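# Open incubator outer door and inner glass door

## Task

Swing the incubator's outer door and then the glass door behind it fully open, and leave both standing open on their own (not held by the robot). Fail conditions: any flask reaching the floor, either door banged open or shut, or the robot toppling or finishing tilted. Finish by releasing the door and backing the gripper and robot away.

## Robot and tools

ROBOT. A Hello Robot Stretch 4, about 1.6 m tall, with a single arm: an omni-wheel base (rim within 0.23 m of the base origin), a lift on a vertical mast, a telescoping arm that reaches forward, a three-joint wrist (yaw, pitch, roll) and a two-finger gripper. Occasionally something may nudge a loose object by itself.

FRAMES. Base frame: origin on the floor under the base centre, x forward, y left, z up. hand_pose is reported in it and marks a point between the open fingertips; with all wrist joints at 0 its axes line up with the base frame. The printed hand position may be somewhat wrong. The odometry frame is the base frame as it was when the scene began; base_odometry counts wheel turns only, so slipping shows up as travel, and heading runs -3.142 to 3.142, left positive.

execute_actions. Argument actions: a list holding exactly one action, or empty (empty just reports state and images). Argument cameras: list of names from head_camera, head_left_camera, head_right_camera, wrist_camera, or all; omitted/null means all, [] means none, an unknown name rejects the call. An action contains base and/or joints, optionally pace and contact_limits; alternatively it holds only end_of_arm. Parts of one action begin together and may finish at different moments.
- base: one command only, each a relative offset from where the base last reported itself. translate_m: straight drive in metres, forward positive, -2 to 2. strafe_m: sideways in metres, left positive, -2 to 2. rotate_rad: turn in place in radians, counter-clockwise (left) positive, -3.2 to 3.2.
- joints: a dict by joint name, each an absolute target (not an offset). lift_m 0 to 1.2 m; arm_m 0 to 0.55 m extension; wrist_yaw_rad -1.134 to 4.276 (0 points forward, positive swings left, 3.14 folded back, beyond 3.4 the arm may obstruct); wrist_pitch_rad -1.117 to 4.259 (0 level, 1.57 pointing down); wrist_roll_rad -1.117 to 4.259 (0 keeps fingers level, positive is clockwise seen from behind); gripper_m -0.038 to 0.141 m fingertip gap (negative means fingers squeeze together). Completion tolerances: lift and arm ±0.004, yaw and roll ±0.02, pitch ±0.05, gripper ±0.004. Joint targets outside range are clipped and flagged; any other bad value or unknown key rejects the call entirely. Each action is capped at 15 s.
- pace: slow, default, fast or max. Base speed tops out at 0.1/0.3/0.4/0.6 m/s and turning at 1/2/3/4 rad/s respectively; with the lift above 0.2 these caps shrink with height, down to 0.3 m/s and 1 rad/s at 1.2.
- contact_limits: only arm_m, 0 (gentlest) to 0.75 (firmest), default 0.5; the arm stops when it pushes harder.
- end_of_arm: the string enable_torque, re-powering any wrist or gripper motor that shut itself off.
A joint or base you omit may keep driving toward an earlier target unseen. If a result reports a stop, the remaining motion calls in that same reply are skipped.

wait: seconds 0 to 10; commands nothing and returns the usual state and images.
zoom_image: camera name plus region [x0, y0, x1, y1] in pixels of that camera's latest full image, origin top-left, at most 504x504.
finished_scene: scene number; irreversible, and the doors must already be open and staying open.

RESULT LINES. base_status and joint_status: done, off_target (resting short, maybe still pushing), contact_stop_at_<key> (hit something; holds there), limit_stop_at_<name> (built-in limit), time_out, torque_fault. After a stop the old target is discarded. on_its_own lists what moved without a command; there held at means the held target. A contact_stop can leave lift, arm or wheels slack (lift may sag, base may drift). limit_stop_at_tilt means lean over 6 degrees; lift, arm and wheels go slack and ignore commands until upright. limit_stop_at_own_body means a joint nearly hit the robot; move it away. Risky when pitch is below -0.2 with roll below -0.4 or above 4. To unfold at the start, send lift_m 0.4 with wrist_yaw_rad 0 together. torque_fault: a wrist or gripper motor overloaded and went limp; send enable_torque.
lidar_m: 12 distances in metres, 30-degree sectors, first straight ahead then counter-clockwise (4th left, 7th behind, 10th right); '-' means nothing seen or closer than 0.25 m. It misses glass, thin legs and much behind. wrist_depth_mm: 7x7 grid of median depths 100 to 2000 mm, top-left first; glass omitted, robot body visible. turned_by_wheels vs turned_by_imu differing by over ~0.1 rad suggests a hit or slip. base_tilt in degrees, forward/right positive, ~1.5 degree fixed bias. motor_effort: percent of max, positive toward larger joint values, bracket is peak; wheels positive means turning right. Gripper reading and done do not prove a grasp; a firm squeeze at commanded gripper_m of 0 or above shows in its effort.

CAMERAS. head_camera atop the mast looking forward-down (turn the base to aim it); head_left_camera and head_right_camera are fisheyes beside it, steeper, showing base and arm; wrist_camera looks along the fingers, tips near the bottom of its image. Calibration matrices are given per camera, mapping base frame to camera.

CAUTIONS. Move doors gently, at slow pace and low contact limits, so neither swings hard open or closed. Do not knock flasks off shelves. Avoid pushing or pulling hard with a high gripper, and driving or turning with over 1 kg held at arm_m above 0.2. Open both doors so they rest open unaided, then release, retract and move away. Shorter robot motion time is better.

Each tool is called after "Emit:" as name(argument=value, ...), one argument or row to a line, values as JSON.

## Session

Emit:
execute_actions(
  actions=[],
)

Scene clock: 0.00 s.
base_odometry: x=+0.000 y=+0.000 heading=+0.000 (m, m, rad; odometry frame)
turned_by_wheels: +0.000 (rad since the last result)
turned_by_imu: +0.000 (rad since the last result)
base_tilt: forward=-0.2 right=-0.3 (deg)
lidar_m: 1.80 2.63 1.22 1.17 1.24 1.27 1.23 1.34 1.86 2.73 2.90 1.85
base_status: not commanded
joint_positions: lift_m=+0.282 arm_m=-0.003 wrist_yaw_rad=+3.149 wrist_pitch_rad=+0.005 wrist_roll_rad=-0.013 gripper_m=+0.057
joint_status: not commanded
motor_effort: lift_m=+19 arm_m=+0 wrist_yaw_rad=+0 wrist_pitch_rad=-8 wrist_roll_rad=+1 gripper_m=-3 wheel_0=+0 wheel_1=+0 wheel_2=+0 (%)
hand_pose: x=-0.1207 y=+0.0854 z=+0.4593 quat_wxyz=(-0.004, -0.002, -0.007, +1.000) (m; base frame)
wrist_depth_mm: - 138 1366 1397 1336 1366 1366 / - 124 1366 1397 1366 1336 1366 / - 126 181 1430 1366 1308 1366 / 122 138 1366 1336 1366 1366 1397 / 1366 1366 1397 1366 1366 1336 1336 / 1397 1397 195 1366 202 1336 1366 / 1098 1042 1138 150 1098 1182 1182
pictures: head_camera, head_left_camera, head_right_camera, wrist_camera
Images, in order (width x height): head_camera 420x560, head_left_camera 420x672, head_right_camera 420x672, wrist_camera 616x392.

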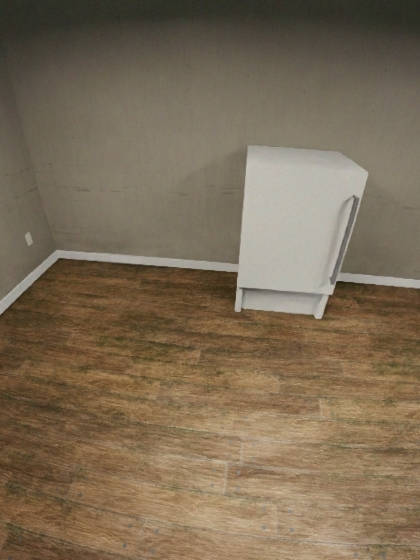

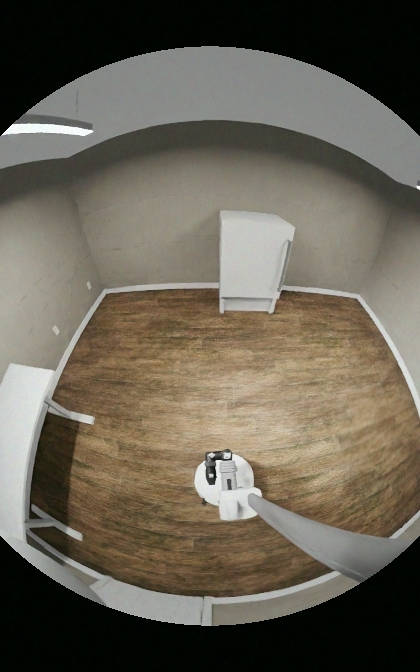

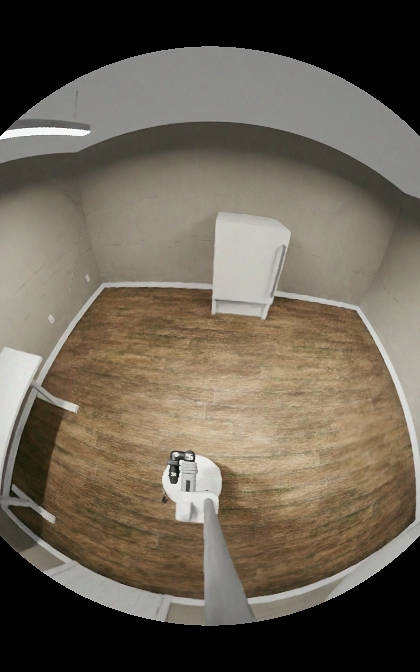

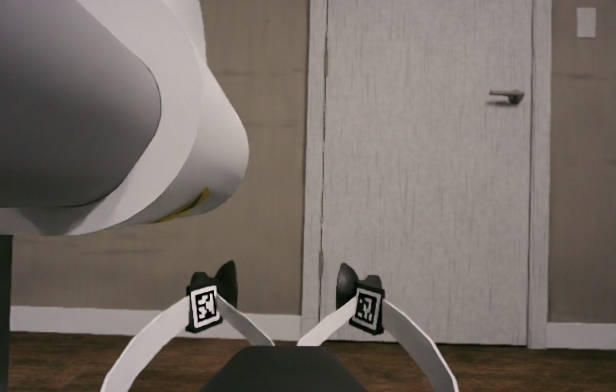

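Emit:
zoom_image(
  camera="head_camera",
  region=[200, 120, 420, 340],
)

Region (200, 120, 420, 340) of head_camera's 420x560 image, scaled by 2.291, with more detail than that image has.

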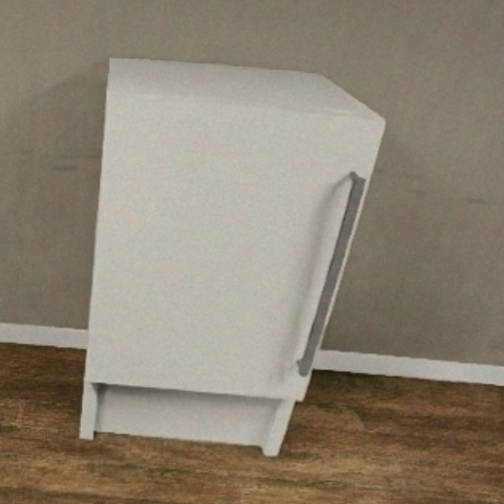

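Emit:
execute_actions(
  actions=[
    {"base": {"translate_m": 0.9}, "joints": {"lift_m": 0.45, "wrist_yaw_rad": 0, "gripper_m": 0.1}, "pace": "fast"},
  ],
)

Emit:
execute_actions(
  actions=[
    {"base": {"strafe_m": -0.75}, "pace": "fast"},
  ],
)

Scene clock: 4.40 s.
base_odometry: x=+0.900 y=+0.000 heading=+0.000 (m, m, rad; odometry frame)
turned_by_wheels: +0.000 (rad since the last result)
turned_by_imu: -0.003 (rad since the last result)
base_tilt: forward=-0.1 right=-0.3 (deg)
lidar_m: 0.91 1.67 1.97 1.25 1.22 1.69 2.12 2.27 2.87 2.80 2.10 0.93
base_status: done
joint_positions: lift_m=+0.450 arm_m=-0.003 wrist_yaw_rad=+0.000 wrist_pitch_rad=+0.005 wrist_roll_rad=-0.013 gripper_m=+0.100
joint_status: all done
motor_effort: lift_m=+22(24) arm_m=+0(1) wrist_yaw_rad=-2(6) wrist_pitch_rad=-8(7) wrist_roll_rad=+1(1) gripper_m=-2(2) wheel_0=-1(8) wheel_1=+0(11) wheel_2=+1(10) (%)
hand_pose: x=+0.4569 y=-0.0873 z=+0.6266 quat_wxyz=(+1.000, -0.007, +0.002, +0.000) (m; base frame)
wrist_depth_mm: 1397 1366 1336 691 691 691 691 / 1430 1366 1366 683 699 683 691 / 1336 1366 1366 691 691 691 691 / 1397 1366 1366 699 691 691 691 / 1336 1336 1397 691 691 691 683 / 1366 1366 1308 691 201 691 691 / 1336 1336 1336 149 691 691 683
pictures: head_camera, head_left_camera, head_right_camera, wrist_camera
camera_calibration (this result's frames):
wrist_camera: T_world_to_cam=[[-0.0437835, -0.998378, 0.0363797, -0.0978283], [0.0128095, -0.0369727, -0.999234, 0.673529], [0.998959, -0.043284, 0.0144075, -0.239889], [0, 0, 0, 1]] pos_world=[0.226728, -0.0831508, 0.680029]
Images, in order (width x height): head_camera 420x560, head_left_camera 420x672, head_right_camera 420x672, wrist_camera 616x392.

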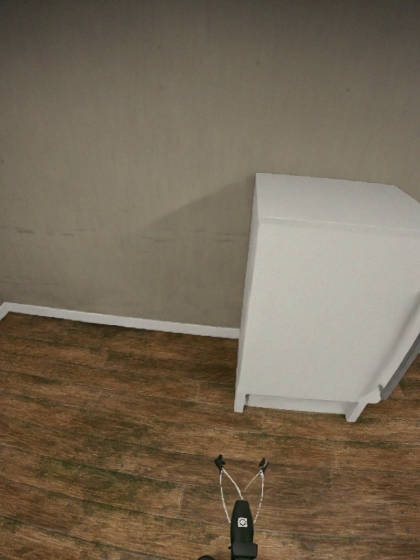

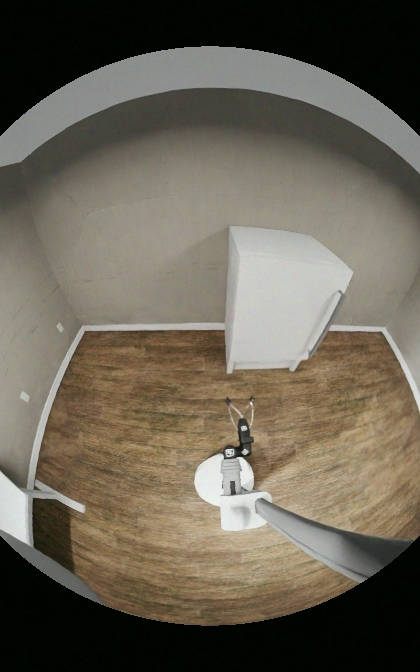

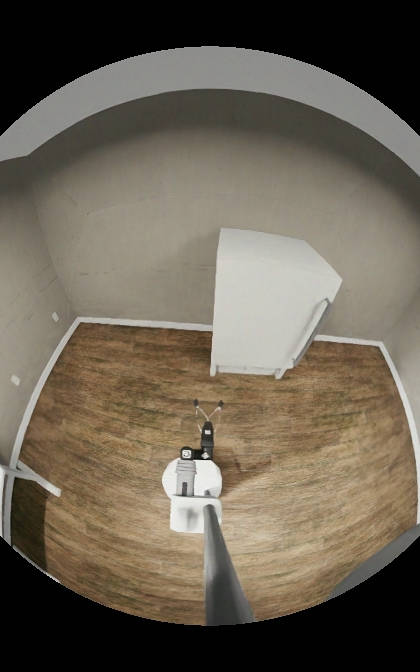

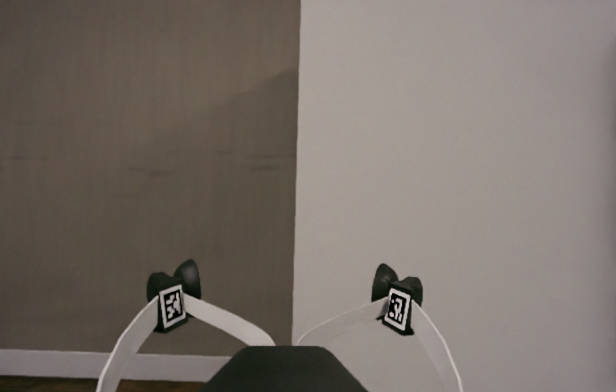

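Scene clock: 7.50 s.
base_odometry: x=+0.900 y=-0.750 heading=+0.000 (m, m, rad; odometry frame)
turned_by_wheels: +0.000 (rad since the last result)
turned_by_imu: +0.002 (rad since the last result)
base_tilt: forward=-0.3 right=-0.3 (deg)
lidar_m: 0.80 0.90 2.34 1.97 2.02 2.26 2.21 2.32 2.09 2.03 2.06 1.55
base_status: done
joint_positions: lift_m=+0.450 arm_m=-0.003 wrist_yaw_rad=+0.000 wrist_pitch_rad=+0.005 wrist_roll_rad=-0.013 gripper_m=+0.100
joint_status: not commanded
motor_effort: lift_m=+22(22) arm_m=+0(1) wrist_yaw_rad=+0(1) wrist_pitch_rad=-8(8) wrist_roll_rad=+1(1) gripper_m=-2(2) wheel_0=-1(7) wheel_1=+0(13) wheel_2=+0(2) (%)
hand_pose: x=+0.4569 y=-0.0874 z=+0.6266 quat_wxyz=(+1.000, -0.007, +0.002, +0.000) (m; base frame)
wrist_depth_mm: 654 647 654 1308 1308 1281 1308 / 647 654 647 1308 1308 1308 1281 / 654 647 647 1308 1308 1308 1308 / 647 647 647 1308 1308 1336 1308 / 647 647 640 1281 1308 1366 1308 / 647 647 574 1308 202 1308 1308 / 647 647 640 148 1281 1308 1336
pictures: head_camera, head_left_camera, head_right_camera, wrist_camera
camera_calibration (this result's frames):
wrist_camera: T_world_to_cam=[[-0.0440242, -0.998368, 0.0363797, -0.0977887], [0.0128007, -0.0369757, -0.999234, 0.673557], [0.998948, -0.0435248, 0.0144076, -0.239888], [0, 0, 0, 1]] pos_world=[0.226708, -0.0831649, 0.680055]
Images, in order (width x height): head_camera 420x560, head_left_camera 420x672, head_right_camera 420x672, wrist_camera 616x392.

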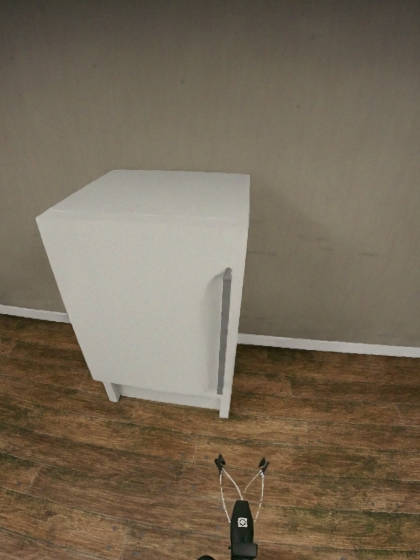

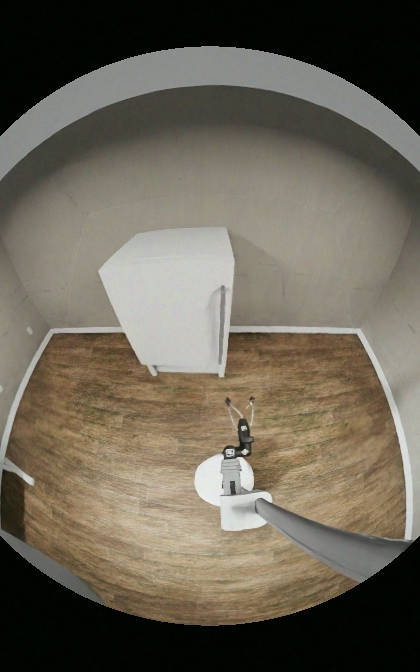

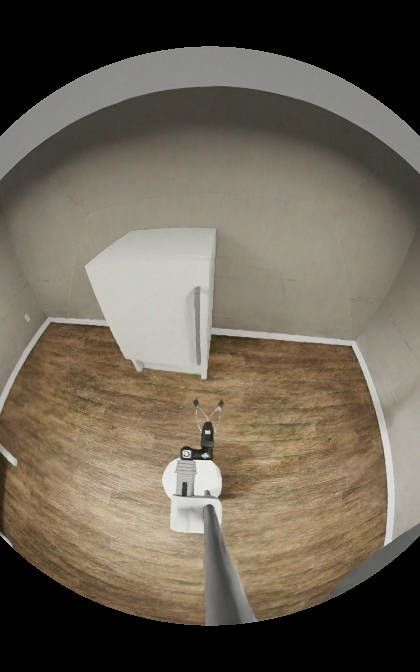

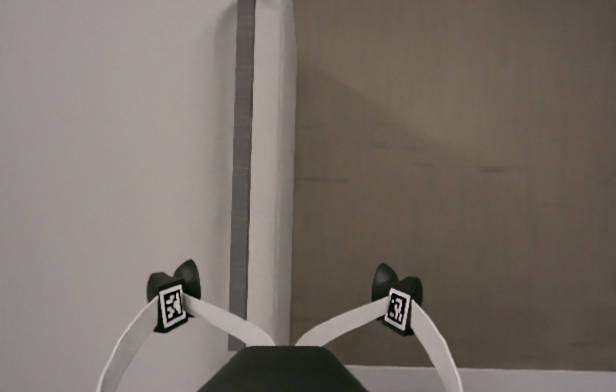

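Emit:
execute_actions(
  actions=[
    {"base": {"strafe_m": 0.078}, "joints": {"arm_m": 0.24}},
  ],
  cameras=["head_camera", "wrist_camera"],
)

Scene clock: 10.20 s.
base_odometry: x=+0.900 y=-0.672 heading=+0.000 (m, m, rad; odometry frame)
turned_by_wheels: +0.000 (rad since the last result)
turned_by_imu: -0.001 (rad since the last result)
base_tilt: forward=-0.3 right=-0.4 (deg)
lidar_m: 0.79 0.89 2.35 1.88 1.93 2.26 2.20 2.30 2.19 2.11 2.07 1.57
base_status: done
joint_positions: lift_m=+0.450 arm_m=+0.239 wrist_yaw_rad=+0.000 wrist_pitch_rad=+0.005 wrist_roll_rad=-0.013 gripper_m=+0.100
joint_status: all done
motor_effort: lift_m=+22(22) arm_m=+6(5) wrist_yaw_rad=+0(0) wrist_pitch_rad=-8(8) wrist_roll_rad=+2(2) gripper_m=-3(2) wheel_0=+1(9) wheel_1=-1(10) wheel_2=+0(1) (%)
hand_pose: x=+0.6983 y=-0.0874 z=+0.6266 quat_wxyz=(+1.000, -0.007, +0.002, +0.000) (m; base frame)
wrist_depth_mm: 415 415 410 415 1118 1078 1078 / 413 415 407 413 1060 1078 1078 / 415 410 413 410 1098 1078 1078 / 410 413 410 407 1078 1078 1060 / 413 407 407 410 1060 1078 1078 / 410 410 413 413 201 1060 1078 / 413 415 410 149 1078 1098 1098
pictures: head_camera, wrist_camera
camera_calibration (this result's frames):
wrist_camera: T_world_to_cam=[[-0.0439836, -0.99837, 0.0363765, -0.0871755], [0.0128721, -0.0369751, -0.999233, 0.670437], [0.998949, -0.0434816, 0.0144775, -0.481087], [0, 0, 0, 1]] pos_world=[0.468117, -0.0831624, 0.680059]
Images, in order (width x height): head_camera 420x560, wrist_camera 616x392.

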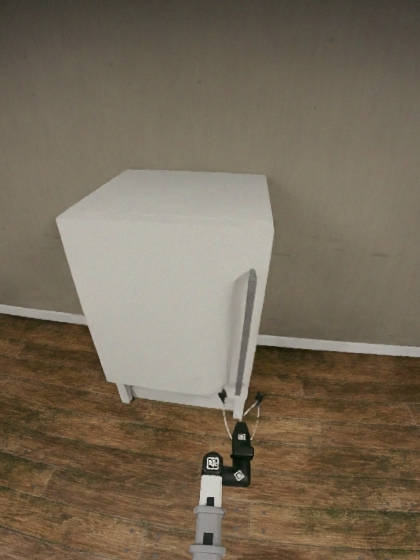

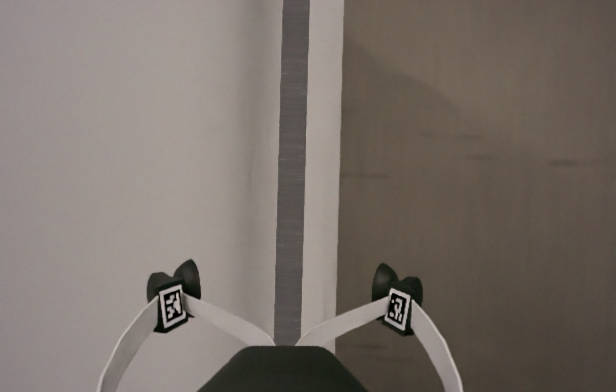

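Emit:
execute_actions(
  actions=[
    {"joints": {"arm_m": 0.365}, "contact_limits": {"arm_m": 0.2}},
  ],
  cameras=["wrist_camera"],
)

Emit:
execute_actions(
  actions=[
    {"joints": {"gripper_m": 0.0}},
  ],
  cameras=["head_camera", "wrist_camera"],
)

Scene clock: 11.80 s.
base_odometry: x=+0.900 y=-0.672 heading=+0.000 (m, m, rad; odometry frame)
turned_by_wheels: +0.000 (rad since the last result)
turned_by_imu: +0.000 (rad since the last result)
base_tilt: forward=-0.3 right=-0.3 (deg)
lidar_m: 0.79 0.91 2.34 1.87 1.92 2.27 2.19 2.30 2.18 2.12 2.05 1.55
base_status: not commanded
joint_positions: lift_m=+0.450 arm_m=+0.364 wrist_yaw_rad=+0.000 wrist_pitch_rad=+0.005 wrist_roll_rad=-0.013 gripper_m=+0.100
joint_status: all done
motor_effort: lift_m=+22(21) arm_m=+6(11) wrist_yaw_rad=-1(0) wrist_pitch_rad=-7(7) wrist_roll_rad=+2(1) gripper_m=-2(2) wheel_0=+2(1) wheel_1=-1(1) wheel_2=+0(0) (%)
contact_limits: arm_m 0.2
hand_pose: x=+0.8233 y=-0.0874 z=+0.6266 quat_wxyz=(+1.000, -0.007, +0.002, +0.000) (m; base frame)
wrist_depth_mm: 289 289 286 286 960 960 960 / 289 286 289 285 976 946 960 / 289 286 287 286 960 960 946 / 287 286 286 285 946 946 960 / 287 286 286 216 960 960 946 / 285 286 286 216 201 960 960 / 286 283 286 149 946 946 960
pictures: wrist_camera
camera_calibration (this result's frames):
wrist_camera: T_world_to_cam=[[-0.0440062, -0.998369, 0.0363759, -0.0816654], [0.01289, -0.0369755, -0.999233, 0.668818], [0.998948, -0.0435035, 0.0144961, -0.605959], [0, 0, 0, 1]] pos_world=[0.593107, -0.0831636, 0.68006]
Images, in order (width x height): wrist_camera 616x392.

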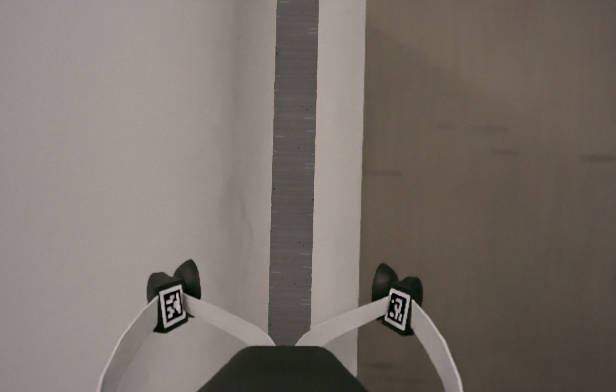

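Scene clock: 13.60 s.
base_odometry: x=+0.900 y=-0.672 heading=+0.000 (m, m, rad; odometry frame)
turned_by_wheels: +0.000 (rad since the last result)
turned_by_imu: +0.000 (rad since the last result)
base_tilt: forward=-0.3 right=-0.3 (deg)
lidar_m: 0.79 0.92 2.34 1.87 1.93 2.25 2.19 2.32 2.20 2.12 2.06 1.57
base_status: not commanded
joint_positions: lift_m=+0.450 arm_m=+0.365 wrist_yaw_rad=+0.002 wrist_pitch_rad=+0.005 wrist_roll_rad=-0.013 gripper_m=+0.001
joint_status: all done
motor_effort: lift_m=+22(21) arm_m=+2(6) wrist_yaw_rad=-6(6) wrist_pitch_rad=-9(8) wrist_roll_rad=+1(2) gripper_m=-21(23) wheel_0=-1(1) wheel_1=-1(1) wheel_2=+1(1) (%)
hand_pose: x=+0.8242 y=-0.0868 z=+0.6265 quat_wxyz=(+1.000, -0.007, +0.003, +0.001) (m; base frame)
wrist_depth_mm: 286 286 285 285 946 976 960 / 285 286 286 285 946 976 946 / 286 286 286 283 960 976 946 / 286 286 285 283 960 946 960 / 285 286 282 215 960 960 960 / 286 285 187 214 946 960 960 / 285 285 283 213 946 960 946
pictures: head_camera, wrist_camera
camera_calibration (this result's frames):
wrist_camera: T_world_to_cam=[[-0.0420608, -0.998452, 0.0363912, -0.0826831], [0.0126115, -0.0369511, -0.999237, 0.66896], [0.999035, -0.0415698, 0.0141462, -0.60655], [0, 0, 0, 1]] pos_world=[0.594051, -0.0830505, 0.68004]
Images, in order (width x height): head_camera 420x560, wrist_camera 616x392.

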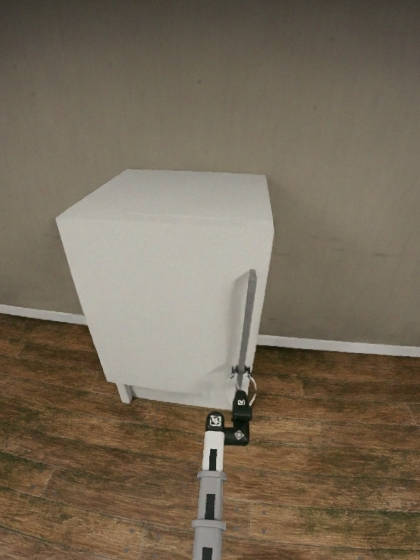

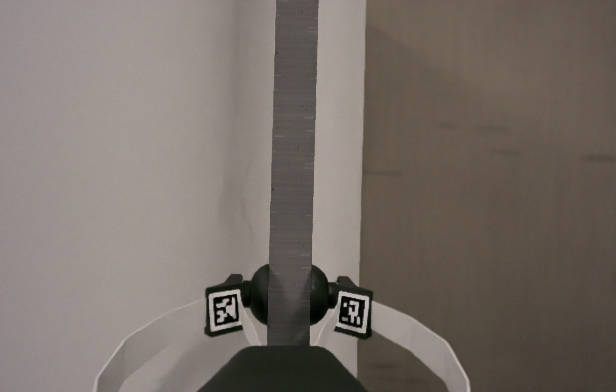

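Emit:
execute_actions(
  actions=[
    {"base": {"strafe_m": 0.03}, "joints": {"arm_m": 0.255}, "pace": "slow"},
  ],
  cameras=["head_camera", "wrist_camera"],
)

Scene clock: 16.83 s.
base_odometry: x=+0.900 y=-0.642 heading=+0.000 (m, m, rad; odometry frame)
turned_by_wheels: +0.000 (rad since the last result)
turned_by_imu: -0.001 (rad since the last result)
base_tilt: forward=-0.3 right=-0.4 (deg)
lidar_m: 0.81 0.92 2.34 1.85 1.91 2.26 2.19 2.31 2.22 2.15 2.08 1.57
base_status: done
joint_positions: lift_m=+0.450 arm_m=+0.256 wrist_yaw_rad=+0.000 wrist_pitch_rad=+0.005 wrist_roll_rad=-0.013 gripper_m=+0.000
joint_status: all done
motor_effort: lift_m=+22(22) arm_m=-7(9) wrist_yaw_rad=+0(41) wrist_pitch_rad=-8(9) wrist_roll_rad=+2(1) gripper_m=-6(22) wheel_0=-1(19) wheel_1=+1(6) wheel_2=+0(5) (%)
hand_pose: x=+0.7155 y=-0.0874 z=+0.6266 quat_wxyz=(+1.000, -0.007, +0.003, +0.000) (m; base frame)
wrist_depth_mm: 394 397 397 397 1060 1060 1060 / 397 397 397 399 1060 1078 1060 / 402 397 394 394 1060 1078 1060 / 394 399 394 397 1060 1060 1042 / 399 394 397 397 1078 1060 1060 / 399 392 187 204 1060 1042 1060 / 394 394 394 322 281 1060 1060
pictures: head_camera, wrist_camera
camera_calibration (this result's frames):
wrist_camera: T_world_to_cam=[[-0.044142, -0.998362, 0.0363857, -0.0863528], [0.0126595, -0.0369773, -0.999236, 0.670307], [0.998945, -0.0436477, 0.014271, -0.498234], [0, 0, 0, 1]] pos_world=[0.485411, -0.083172, 0.680047]
Images, in order (width x height): head_camera 420x560, wrist_camera 616x392.

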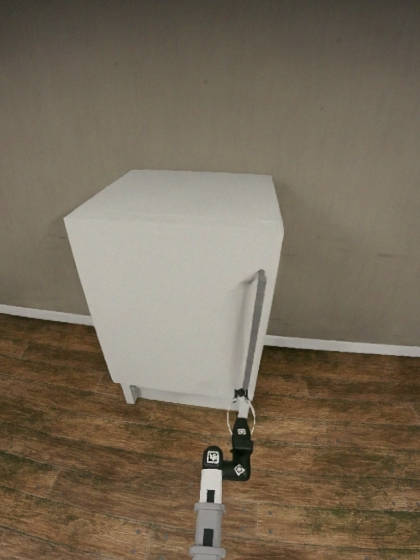

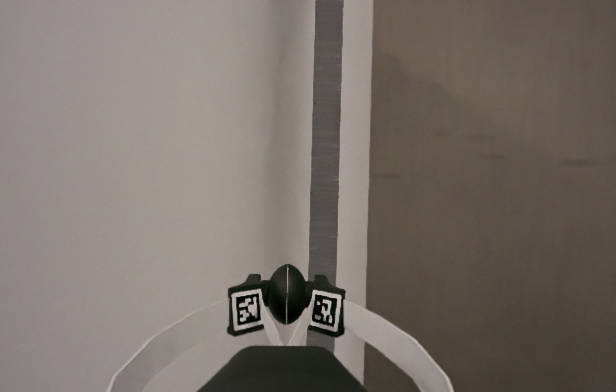

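Emit:
execute_actions(
  actions=[
    {"base": {"strafe_m": -0.033}, "joints": {"gripper_m": 0.09}},
  ],
  cameras=[],
)

Emit:
execute_actions(
  actions=[
    {"joints": {"arm_m": 0.40}, "contact_limits": {"arm_m": 0.15}},
  ],
  cameras=["wrist_camera"],
)

Scene clock: 18.90 s.
base_odometry: x=+0.900 y=-0.675 heading=+0.000 (m, m, rad; odometry frame)
turned_by_wheels: +0.000 (rad since the last result)
turned_by_imu: +0.000 (rad since the last result)
base_tilt: forward=-0.2 right=-0.4 (deg)
lidar_m: 0.81 0.90 2.34 1.90 1.93 2.26 2.20 2.30 2.18 2.10 2.04 1.56
base_status: done
joint_positions: lift_m=+0.450 arm_m=+0.256 wrist_yaw_rad=+0.000 wrist_pitch_rad=+0.005 wrist_roll_rad=-0.013 gripper_m=+0.090
joint_status: all done
motor_effort: lift_m=+21(21) arm_m=-7(7) wrist_yaw_rad=-1(0) wrist_pitch_rad=-8(8) wrist_roll_rad=+1(1) gripper_m=-3(2) wheel_0=+0(10) wheel_1=-1(7) wheel_2=+0(1) (%)
hand_pose: x=+0.7155 y=-0.0874 z=+0.6266 quat_wxyz=(+1.000, -0.007, +0.003, +0.000) (m; base frame)
wrist_depth_mm: 394 392 394 394 1042 1078 1078 / 394 392 394 392 1078 1060 1060 / 397 394 392 394 1060 1078 1060 / 397 394 392 392 1078 1042 1060 / 392 394 394 394 1060 1042 1060 / 394 394 214 320 205 1078 1060 / 397 389 394 147 1078 1042 1060
pictures: none
No camera images: the call's "cameras" was empty. Leave "cameras" out to get every camera's image.

Scene clock: 20.40 s.
base_odometry: x=+0.900 y=-0.675 heading=+0.000 (m, m, rad; odometry frame)
turned_by_wheels: +0.000 (rad since the last result)
turned_by_imu: +0.000 (rad since the last result)
base_tilt: forward=-0.3 right=-0.3 (deg)
lidar_m: 0.79 0.92 2.35 1.88 1.95 2.26 2.19 2.32 2.17 2.12 2.06 1.56
base_status: not commanded
joint_positions: lift_m=+0.450 arm_m=+0.399 wrist_yaw_rad=+0.000 wrist_pitch_rad=+0.005 wrist_roll_rad=-0.013 gripper_m=+0.090
joint_status: all done
motor_effort: lift_m=+21(22) arm_m=+7(4) wrist_yaw_rad=-1(0) wrist_pitch_rad=-8(8) wrist_roll_rad=+1(1) gripper_m=-3(3) wheel_0=+0(0) wheel_1=+0(0) wheel_2=+1(0) (%)
contact_limits: arm_m 0.15
hand_pose: x=+0.8582 y=-0.0874 z=+0.6266 quat_wxyz=(+1.000, -0.007, +0.002, +0.000) (m; base frame)
wrist_depth_mm: 253 253 254 181 931 917 917 / 253 251 250 181 931 931 931 / 251 252 252 180 946 931 917 / 253 251 251 180 931 917 917 / 252 250 251 181 904 917 917 / 250 252 213 180 206 917 904 / 250 250 251 148 917 917 917
pictures: wrist_camera
camera_calibration (this result's frames):
wrist_camera: T_world_to_cam=[[-0.0440011, -0.998369, 0.0363781, -0.08013], [0.0128352, -0.0369753, -0.999234, 0.668399], [0.998949, -0.0435005, 0.0144412, -0.640875], [0, 0, 0, 1]] pos_world=[0.628097, -0.0831635, 0.680057]
Images, in order (width x height): wrist_camera 616x392.

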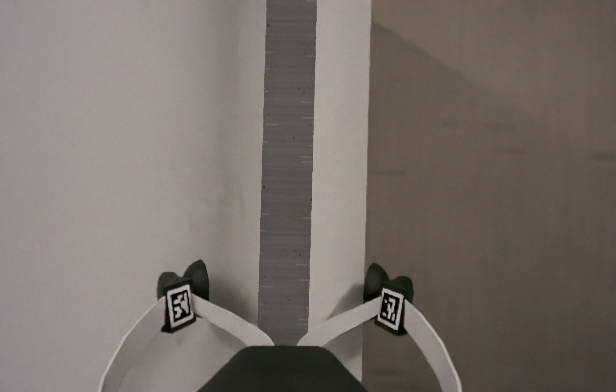

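Emit:
execute_actions(
  actions=[
    {"joints": {"gripper_m": -0.03}},
  ],
  cameras=["head_camera", "wrist_camera"],
)

Scene clock: 22.53 s.
base_odometry: x=+0.900 y=-0.675 heading=+0.000 (m, m, rad; odometry frame)
turned_by_wheels: +0.000 (rad since the last result)
turned_by_imu: +0.000 (rad since the last result)
base_tilt: forward=-0.2 right=-0.3 (deg)
lidar_m: 0.79 0.91 2.33 1.89 1.92 2.28 2.20 2.30 2.16 2.12 2.07 1.56
base_status: not commanded
joint_positions: lift_m=+0.450 arm_m=+0.400 wrist_yaw_rad=+0.001 wrist_pitch_rad=+0.005 wrist_roll_rad=-0.013 gripper_m=-0.030
joint_status: all done
motor_effort: lift_m=+22(22) arm_m=+1(6) wrist_yaw_rad=-3(16) wrist_pitch_rad=-8(8) wrist_roll_rad=+3(2) gripper_m=-17(19) wheel_0=+1(1) wheel_1=+0(2) wheel_2=+0(4) (%)
hand_pose: x=+0.8594 y=-0.0870 z=+0.6266 quat_wxyz=(+1.000, -0.007, +0.002, +0.001) (m; base frame)
wrist_depth_mm: 245 245 244 173 931 917 904 / 245 245 243 172 917 917 917 / 245 244 244 172 917 917 917 / 246 245 243 172 904 931 931 / 246 243 241 172 931 904 904 / 245 245 180 172 904 891 931 / 244 198 243 171 931 917 891
pictures: head_camera, wrist_camera
camera_calibration (this result's frames):
wrist_camera: T_world_to_cam=[[-0.0427627, -0.998423, 0.0363808, -0.0807925], [0.0128256, -0.0369597, -0.999234, 0.668391], [0.999003, -0.0422634, 0.0143858, -0.641917], [0, 0, 0, 1]] pos_world=[0.62925, -0.0830911, 0.680054]
Images, in order (width x height): head_camera 420x560, wrist_camera 616x392.

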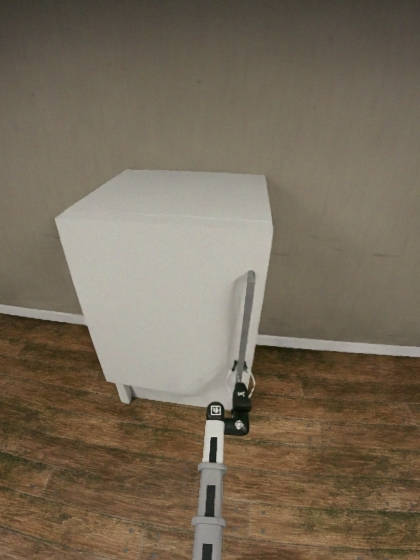

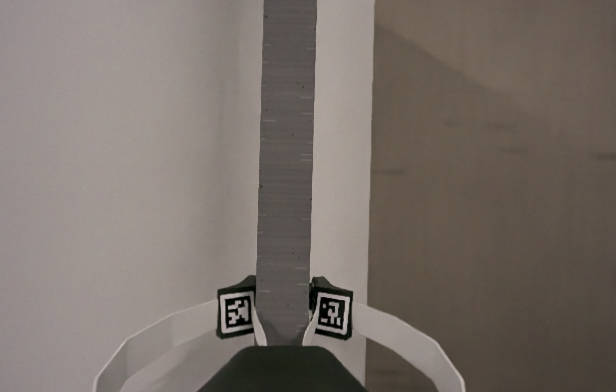

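Emit:
execute_actions(
  actions=[
    {"base": {"strafe_m": 0.012}, "joints": {"arm_m": 0.31}, "pace": "slow"},
  ],
  cameras=["head_camera", "wrist_camera"],
)

Scene clock: 24.90 s.
base_odometry: x=+0.900 y=-0.663 heading=+0.001 (m, m, rad; odometry frame)
turned_by_wheels: +0.001 (rad since the last result)
turned_by_imu: +0.001 (rad since the last result)
base_tilt: forward=-0.2 right=-0.3 (deg)
lidar_m: 0.70 0.86 2.33 1.86 1.92 2.25 2.20 2.32 2.19 2.13 2.05 1.57
base_status: done
joint_positions: lift_m=+0.450 arm_m=+0.311 wrist_yaw_rad=+0.010 wrist_pitch_rad=+0.005 wrist_roll_rad=-0.013 gripper_m=-0.030
joint_status: all done
on_its_own: wrist_yaw_rad is at rest, and its effort (-30) is outside its rest range (-13 to +13)
motor_effort: lift_m=+22(22) arm_m=-8(9) wrist_yaw_rad=-30(30) wrist_pitch_rad=-7(8) wrist_roll_rad=+1(1) gripper_m=-17(18) wheel_0=+5(8) wheel_1=+3(6) wheel_2=+6(5) (%)
hand_pose: x=+0.7716 y=-0.0845 z=+0.6266 quat_wxyz=(+1.000, -0.007, +0.002, +0.005) (m; base frame)
wrist_depth_mm: 274 263 250 188 991 1008 991 / 276 262 251 191 991 1008 1008 / 274 260 250 236 1025 1008 991 / 273 262 250 235 1008 991 1008 / 273 260 250 235 1008 1008 1008 / 271 259 176 181 991 976 1008 / 272 254 250 173 232 1008 976
pictures: head_camera, wrist_camera
camera_calibration (this result's frames):
wrist_camera: T_world_to_cam=[[-0.0338633, -0.998764, 0.0363832, -0.0888714], [0.013119, -0.0368452, -0.999235, 0.669386], [0.99934, -0.0333601, 0.0143505, -0.553624], [0, 0, 0, 1]] pos_world=[0.541467, -0.0825669, 0.680052]
Images, in order (width x height): head_camera 420x560, wrist_camera 616x392.

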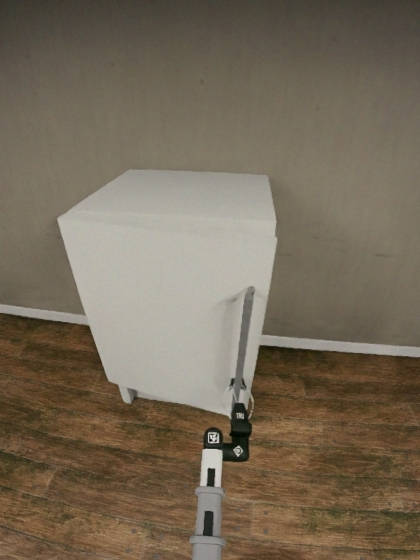

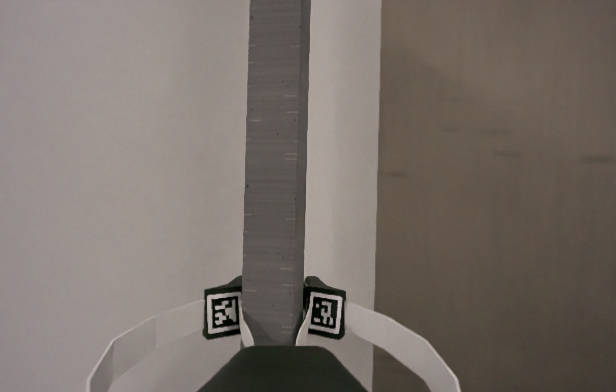

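Emit:
execute_actions(
  actions=[
    {"base": {"strafe_m": 0.045}, "joints": {"arm_m": 0.23}, "pace": "slow"},
  ],
  cameras=["wrist_camera"],
)

Scene clock: 28.80 s.
base_odometry: x=+0.900 y=-0.618 heading=+0.001 (m, m, rad; odometry frame)
turned_by_wheels: +0.000 (rad since the last result)
turned_by_imu: -0.001 (rad since the last result)
base_tilt: forward=-0.2 right=-0.4 (deg)
lidar_m: 0.61 0.83 2.34 1.80 1.87 2.26 2.20 2.31 2.23 2.18 2.07 1.56
base_status: done
joint_positions: lift_m=+0.450 arm_m=+0.231 wrist_yaw_rad=+0.003 wrist_pitch_rad=+0.005 wrist_roll_rad=-0.013 gripper_m=-0.030
joint_status: all done
motor_effort: lift_m=+21(22) arm_m=-7(11) wrist_yaw_rad=-7(29) wrist_pitch_rad=-9(9) wrist_roll_rad=+1(1) gripper_m=-16(17) wheel_0=-1(8) wheel_1=+2(9) wheel_2=+0(5) (%)
hand_pose: x=+0.6909 y=-0.0867 z=+0.6265 quat_wxyz=(+1.000, -0.007, +0.003, +0.001) (m; base frame)
wrist_depth_mm: 307 282 260 174 231 1098 1078 / 309 281 259 172 232 1078 1098 / 307 281 257 174 230 1078 1098 / 307 279 259 176 231 1060 1078 / 306 279 258 178 244 1078 1060 / 301 279 182 180 230 1078 1078 / 304 267 260 168 227 1078 1098
pictures: wrist_camera
camera_calibration (this result's frames):
wrist_camera: T_world_to_cam=[[-0.0414835, -0.998476, 0.0363956, -0.0885266], [0.0125456, -0.0369447, -0.999239, 0.670669], [0.99906, -0.0409953, 0.0140591, -0.473292], [0, 0, 0, 1]] pos_world=[0.460761, -0.0830168, 0.680035]
Images, in order (width x height): wrist_camera 616x392.

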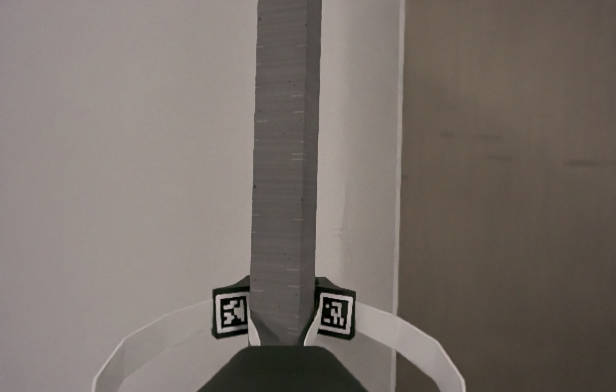

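Emit:
execute_actions(
  actions=[
    {"base": {"strafe_m": 0.082}, "joints": {"arm_m": 0.155, "wrist_yaw_rad": -0.1}, "pace": "slow"},
  ],
  cameras=["head_camera", "wrist_camera"],
)

Scene clock: 31.27 s.
base_odometry: x=+0.900 y=-0.536 heading=+0.001 (m, m, rad; odometry frame)
turned_by_wheels: +0.000 (rad since the last result)
turned_by_imu: +0.000 (rad since the last result)
base_tilt: forward=-0.3 right=-0.5 (deg)
lidar_m: 0.55 0.83 2.35 1.73 1.79 2.25 2.19 2.31 2.32 2.26 2.09 0.60
base_status: done
joint_positions: lift_m=+0.450 arm_m=+0.156 wrist_yaw_rad=-0.103 wrist_pitch_rad=+0.006 wrist_roll_rad=-0.013 gripper_m=-0.030
joint_status: all done
motor_effort: lift_m=+22(21) arm_m=-6(8) wrist_yaw_rad=+7(62) wrist_pitch_rad=-10(10) wrist_roll_rad=+1(1) gripper_m=-15(18) wheel_0=-3(8) wheel_1=+1(13) wheel_2=-1(14) (%)
hand_pose: x=+0.6050 y=-0.1166 z=+0.6263 quat_wxyz=(+0.999, -0.007, +0.003, -0.051) (m; base frame)
wrist_depth_mm: 325 291 265 174 229 1229 1281 / 324 289 263 174 230 1255 1281 / 322 293 264 174 231 1255 1281 / 322 290 263 174 231 1229 1281 / 320 289 263 173 229 1255 1255 / 320 286 180 173 224 1205 1281 / 319 274 264 171 224 1255 1308
pictures: head_camera, wrist_camera
camera_calibration (this result's frames):
wrist_camera: T_world_to_cam=[[-0.146483, -0.988542, 0.0364205, -0.0573205], [0.00801766, -0.0380029, -0.999245, 0.673097], [0.989181, -0.146081, 0.0134926, -0.394632], [0, 0, 0, 1]] pos_world=[0.376569, -0.0887322, 0.680001]
Images, in order (width x height): head_camera 420x560, wrist_camera 616x392.

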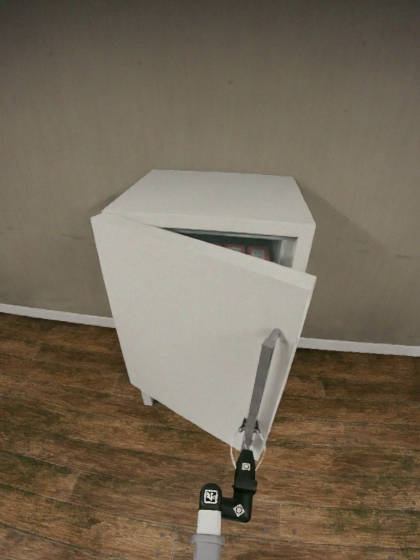

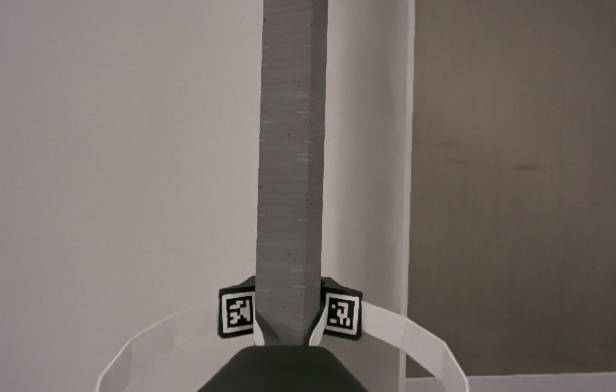

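Emit:
execute_actions(
  actions=[
    {"joints": {"gripper_m": 0.07}},
  ],
  cameras=["wrist_camera"],
)

Emit:
execute_actions(
  actions=[
    {"base": {"translate_m": -0.15}},
  ],
  cameras=["head_camera", "wrist_camera"],
)

Scene clock: 34.80 s.
base_odometry: x=+0.900 y=-0.536 heading=+0.001 (m, m, rad; odometry frame)
turned_by_wheels: +0.000 (rad since the last result)
turned_by_imu: +0.000 (rad since the last result)
base_tilt: forward=-0.2 right=-0.2 (deg)
lidar_m: 0.55 0.83 2.34 1.74 1.79 2.24 2.19 2.31 2.31 2.27 2.07 0.62
base_status: not commanded
joint_positions: lift_m=+0.450 arm_m=+0.156 wrist_yaw_rad=-0.100 wrist_pitch_rad=+0.005 wrist_roll_rad=-0.013 gripper_m=+0.070
joint_status: all done
motor_effort: lift_m=+22(22) arm_m=-6(6) wrist_yaw_rad=-1(14) wrist_pitch_rad=-9(10) wrist_roll_rad=+1(1) gripper_m=-3(18) wheel_0=-1(3) wheel_1=+1(1) wheel_2=-1(1) (%)
hand_pose: x=+0.6053 y=-0.1157 z=+0.6265 quat_wxyz=(+0.999, -0.007, +0.003, -0.050) (m; base frame)
wrist_depth_mm: 347 317 290 196 255 1281 1229 / 345 315 290 196 253 1255 1281 / 345 314 287 197 253 1255 1229 / 343 314 287 195 253 1255 1281 / 343 314 285 195 252 1255 1281 / 340 314 198 195 218 1229 1255 / 342 301 290 148 250 1229 1229
pictures: wrist_camera
camera_calibration (this result's frames):
wrist_camera: T_world_to_cam=[[-0.143104, -0.989038, 0.0363966, -0.0584307], [0.00868068, -0.038028, -0.999239, 0.672877], [0.98967, -0.142679, 0.0140275, -0.394988], [0, 0, 0, 1]] pos_world=[0.376705, -0.0885587, 0.680033]
Images, in order (width x height): wrist_camera 616x392.

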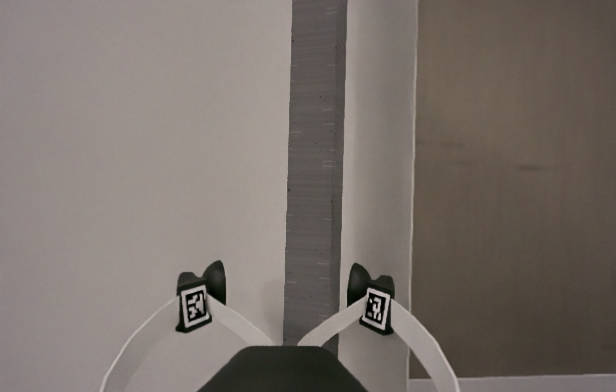

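Scene clock: 36.63 s.
base_odometry: x=+0.750 y=-0.536 heading=+0.001 (m, m, rad; odometry frame)
turned_by_wheels: +0.000 (rad since the last result)
turned_by_imu: +0.000 (rad since the last result)
base_tilt: forward=-0.3 right=-0.3 (deg)
lidar_m: 0.70 1.01 2.51 1.72 1.81 2.09 2.04 2.12 2.31 2.26 2.28 0.79
base_status: done
joint_positions: lift_m=+0.450 arm_m=+0.156 wrist_yaw_rad=-0.100 wrist_pitch_rad=+0.005 wrist_roll_rad=-0.013 gripper_m=+0.070
joint_status: not commanded
motor_effort: lift_m=+21(22) arm_m=-6(6) wrist_yaw_rad=-1(2) wrist_pitch_rad=-8(9) wrist_roll_rad=+2(2) gripper_m=-3(3) wheel_0=+0(4) wheel_1=+1(6) wheel_2=+0(9) (%)
hand_pose: x=+0.6052 y=-0.1157 z=+0.6265 quat_wxyz=(+0.999, -0.007, +0.003, -0.050) (m; base frame)
wrist_depth_mm: 530 484 442 399 1366 1397 1464 / 525 484 442 402 1336 1366 1430 / 530 480 445 402 1336 1397 1430 / 521 480 442 397 1366 1397 1464 / 525 477 430 392 1366 1397 1397 / 521 477 198 343 218 1430 1464 / 521 469 442 147 1366 1366 1430
pictures: head_camera, wrist_camera
camera_calibration (this result's frames):
wrist_camera: T_world_to_cam=[[-0.143291, -0.989011, 0.0363902, -0.0583655], [0.00881692, -0.0380439, -0.999237, 0.672832], [0.989641, -0.142861, 0.0141714, -0.395069], [0, 0, 0, 1]] pos_world=[0.376681, -0.0885671, 0.680041]
Images, in order (width x height): head_camera 420x560, wrist_camera 616x392.

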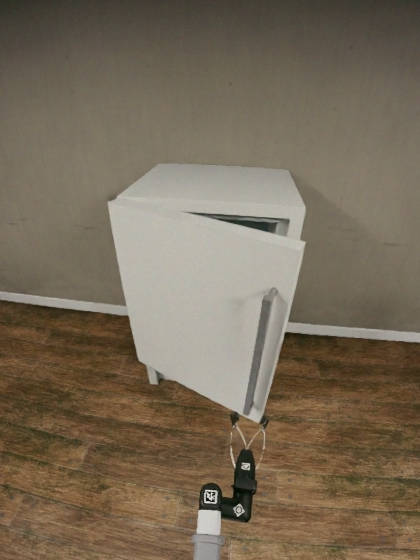

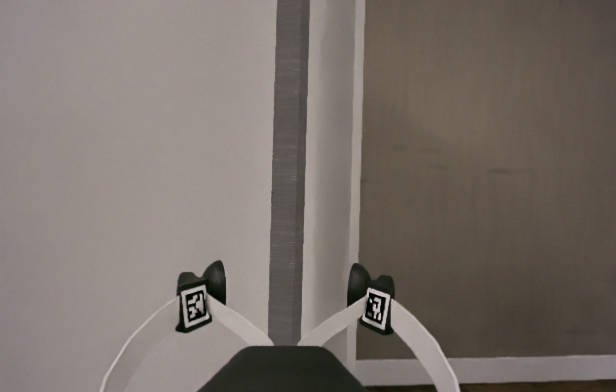

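Emit:
execute_actions(
  actions=[
    {"base": {"strafe_m": -0.375}, "joints": {"wrist_yaw_rad": 0.6, "gripper_m": 0.0}, "pace": "fast"},
  ],
  cameras=["head_camera", "wrist_camera"],
)

Scene clock: 39.07 s.
base_odometry: x=+0.750 y=-0.911 heading=+0.001 (m, m, rad; odometry frame)
turned_by_wheels: +0.000 (rad since the last result)
turned_by_imu: +0.001 (rad since the last result)
base_tilt: forward=-0.3 right=-0.4 (deg)
lidar_m: 0.76 0.73 2.55 2.09 2.19 2.12 2.06 2.15 1.92 1.87 1.99 1.70
base_status: done
joint_positions: lift_m=+0.450 arm_m=+0.156 wrist_yaw_rad=+0.600 wrist_pitch_rad=+0.005 wrist_roll_rad=-0.013 gripper_m=+0.000
joint_status: all done
motor_effort: lift_m=+21(21) arm_m=-6(6) wrist_yaw_rad=+0(5) wrist_pitch_rad=-7(8) wrist_roll_rad=+1(2) gripper_m=-6(6) wheel_0=+0(11) wheel_1=+2(16) wheel_2=+1(1) (%)
hand_pose: x=+0.6144 y=+0.0907 z=+0.6266 quat_wxyz=(+0.955, -0.007, +0.000, +0.295) (m; base frame)
wrist_depth_mm: - - 627 418 809 931 1025 / - - 492 424 809 917 1060 / - - 488 424 723 946 1025 / - - 484 424 917 946 1025 / - - 512 418 788 960 1008 / - - 187 204 654 976 1025 / 1499 1308 508 407 402 991 1025
pictures: head_camera, wrist_camera
camera_calibration (this result's frames):
wrist_camera: T_world_to_cam=[[0.527192, -0.848967, 0.036383, -0.277534], [0.0313719, -0.0233415, -0.999235, 0.665469], [0.849167, 0.52793, 0.0143282, -0.349237], [0, 0, 0, 1]] pos_world=[0.421997, -0.0357118, 0.680061]
Images, in order (width x height): head_camera 420x560, wrist_camera 616x392.

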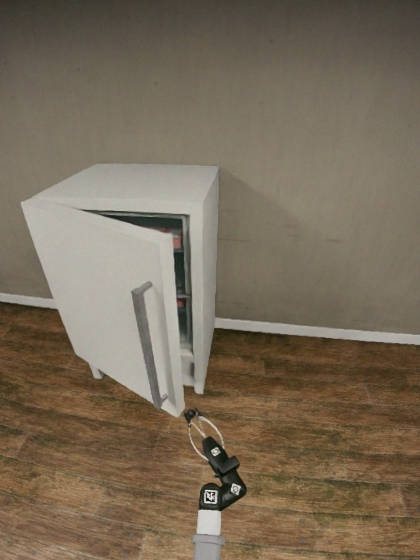

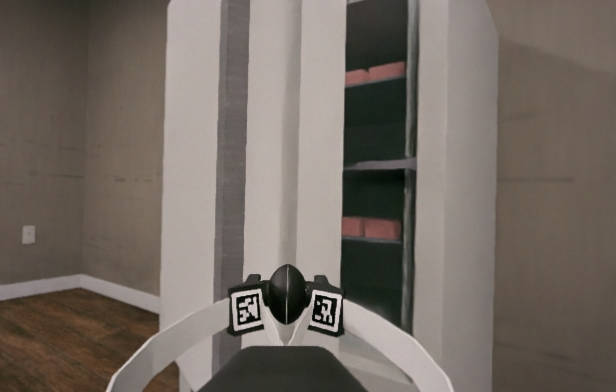

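Emit:
execute_actions(
  actions=[
    {"joints": {"arm_m": 0.44}, "pace": "fast", "contact_limits": {"arm_m": 0.2}},
  ],
  cameras=["head_camera", "wrist_camera"],
)

Scene clock: 41.10 s.
base_odometry: x=+0.750 y=-0.911 heading=+0.001 (m, m, rad; odometry frame)
turned_by_wheels: +0.000 (rad since the last result)
turned_by_imu: +0.000 (rad since the last result)
base_tilt: forward=-0.3 right=-0.2 (deg)
lidar_m: 0.76 0.74 2.53 2.11 2.21 2.12 2.06 2.14 1.93 1.88 2.00 1.71
base_status: not commanded
joint_positions: lift_m=+0.450 arm_m=+0.439 wrist_yaw_rad=+0.600 wrist_pitch_rad=+0.005 wrist_roll_rad=-0.013 gripper_m=+0.000
joint_status: all done
motor_effort: lift_m=+21(21) arm_m=+6(6) wrist_yaw_rad=+1(0) wrist_pitch_rad=-7(8) wrist_roll_rad=+1(1) gripper_m=-5(6) wheel_0=+0(0) wheel_1=+2(2) wheel_2=+1(1) (%)
contact_limits: arm_m 0.2
hand_pose: x=+0.8972 y=+0.0907 z=+0.6266 quat_wxyz=(+0.955, -0.007, +0.000, +0.296) (m; base frame)
wrist_depth_mm: 174 820 878 603 418 820 798 / 174 798 831 820 415 831 809 / 174 798 917 691 413 831 798 / 175 820 976 1025 413 842 798 / 175 798 917 585 407 842 788 / 175 798 188 204 404 831 788 / 174 186 647 473 278 842 798
pictures: head_camera, wrist_camera
camera_calibration (this result's frames):
wrist_camera: T_world_to_cam=[[0.527286, -0.848909, 0.0363753, -0.42672], [0.0315188, -0.0232392, -0.999233, 0.656503], [0.849103, 0.528028, 0.0145029, -0.589522], [0, 0, 0, 1]] pos_world=[0.704876, -0.0357058, 0.680071]
Images, in order (width x height): head_camera 420x560, wrist_camera 616x392.

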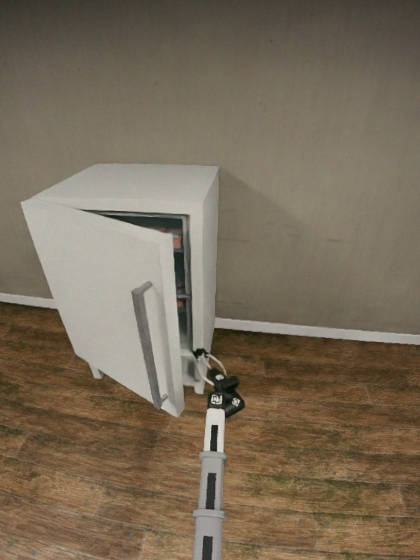

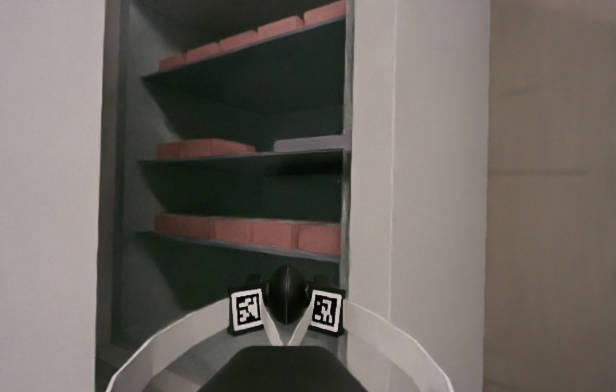

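Emit:
execute_actions(
  actions=[
    {"base": {"strafe_m": 0.18}, "joints": {"arm_m": 0.28}, "pace": "slow"},
  ],
  cameras=["head_camera", "wrist_camera"],
)

Scene clock: 44.53 s.
base_odometry: x=+0.750 y=-0.731 heading=+0.001 (m, m, rad; odometry frame)
turned_by_wheels: +0.000 (rad since the last result)
turned_by_imu: -0.001 (rad since the last result)
base_tilt: forward=-0.3 right=-0.4 (deg)
lidar_m: 1.08 0.55 2.56 1.91 2.01 2.11 2.06 2.15 2.12 2.05 2.16 1.72
base_status: done
joint_positions: lift_m=+0.450 arm_m=+0.281 wrist_yaw_rad=+0.600 wrist_pitch_rad=+0.005 wrist_roll_rad=-0.013 gripper_m=+0.000
joint_status: all done
motor_effort: lift_m=+21(21) arm_m=-7(7) wrist_yaw_rad=+0(24) wrist_pitch_rad=-7(7) wrist_roll_rad=+1(1) gripper_m=-7(6) wheel_0=+0(9) wheel_1=+3(9) wheel_2=+1(4) (%)
hand_pose: x=+0.7395 y=+0.0907 z=+0.6267 quat_wxyz=(+0.955, -0.007, +0.000, +0.295) (m; base frame)
wrist_depth_mm: 253 415 831 917 809 615 455 / 255 421 842 854 809 715 477 / 256 427 842 960 1078 627 455 / 258 433 831 1008 1060 931 459 / 258 433 831 931 1008 609 452 / 262 439 188 203 1025 904 455 / 263 343 798 683 384 615 452
pictures: head_camera, wrist_camera
camera_calibration (this result's frames):
wrist_camera: T_world_to_cam=[[0.527201, -0.848962, 0.0363745, -0.343526], [0.0315349, -0.0232299, -0.999233, 0.661466], [0.849155, 0.527943, 0.0145251, -0.455653], [0, 0, 0, 1]] pos_world=[0.547168, -0.0357159, 0.680073]
Images, in order (width x height): head_camera 420x560, wrist_camera 616x392.

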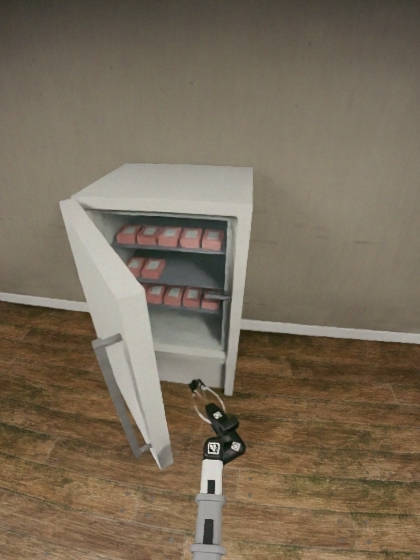

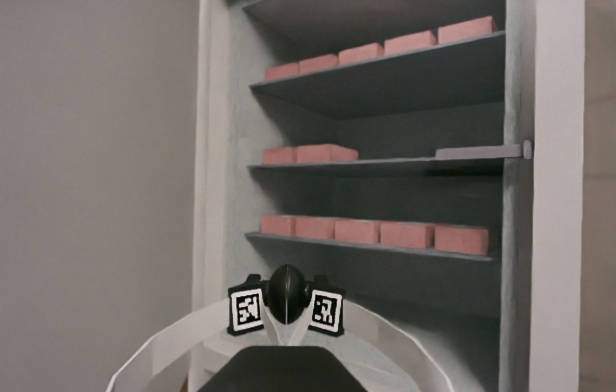

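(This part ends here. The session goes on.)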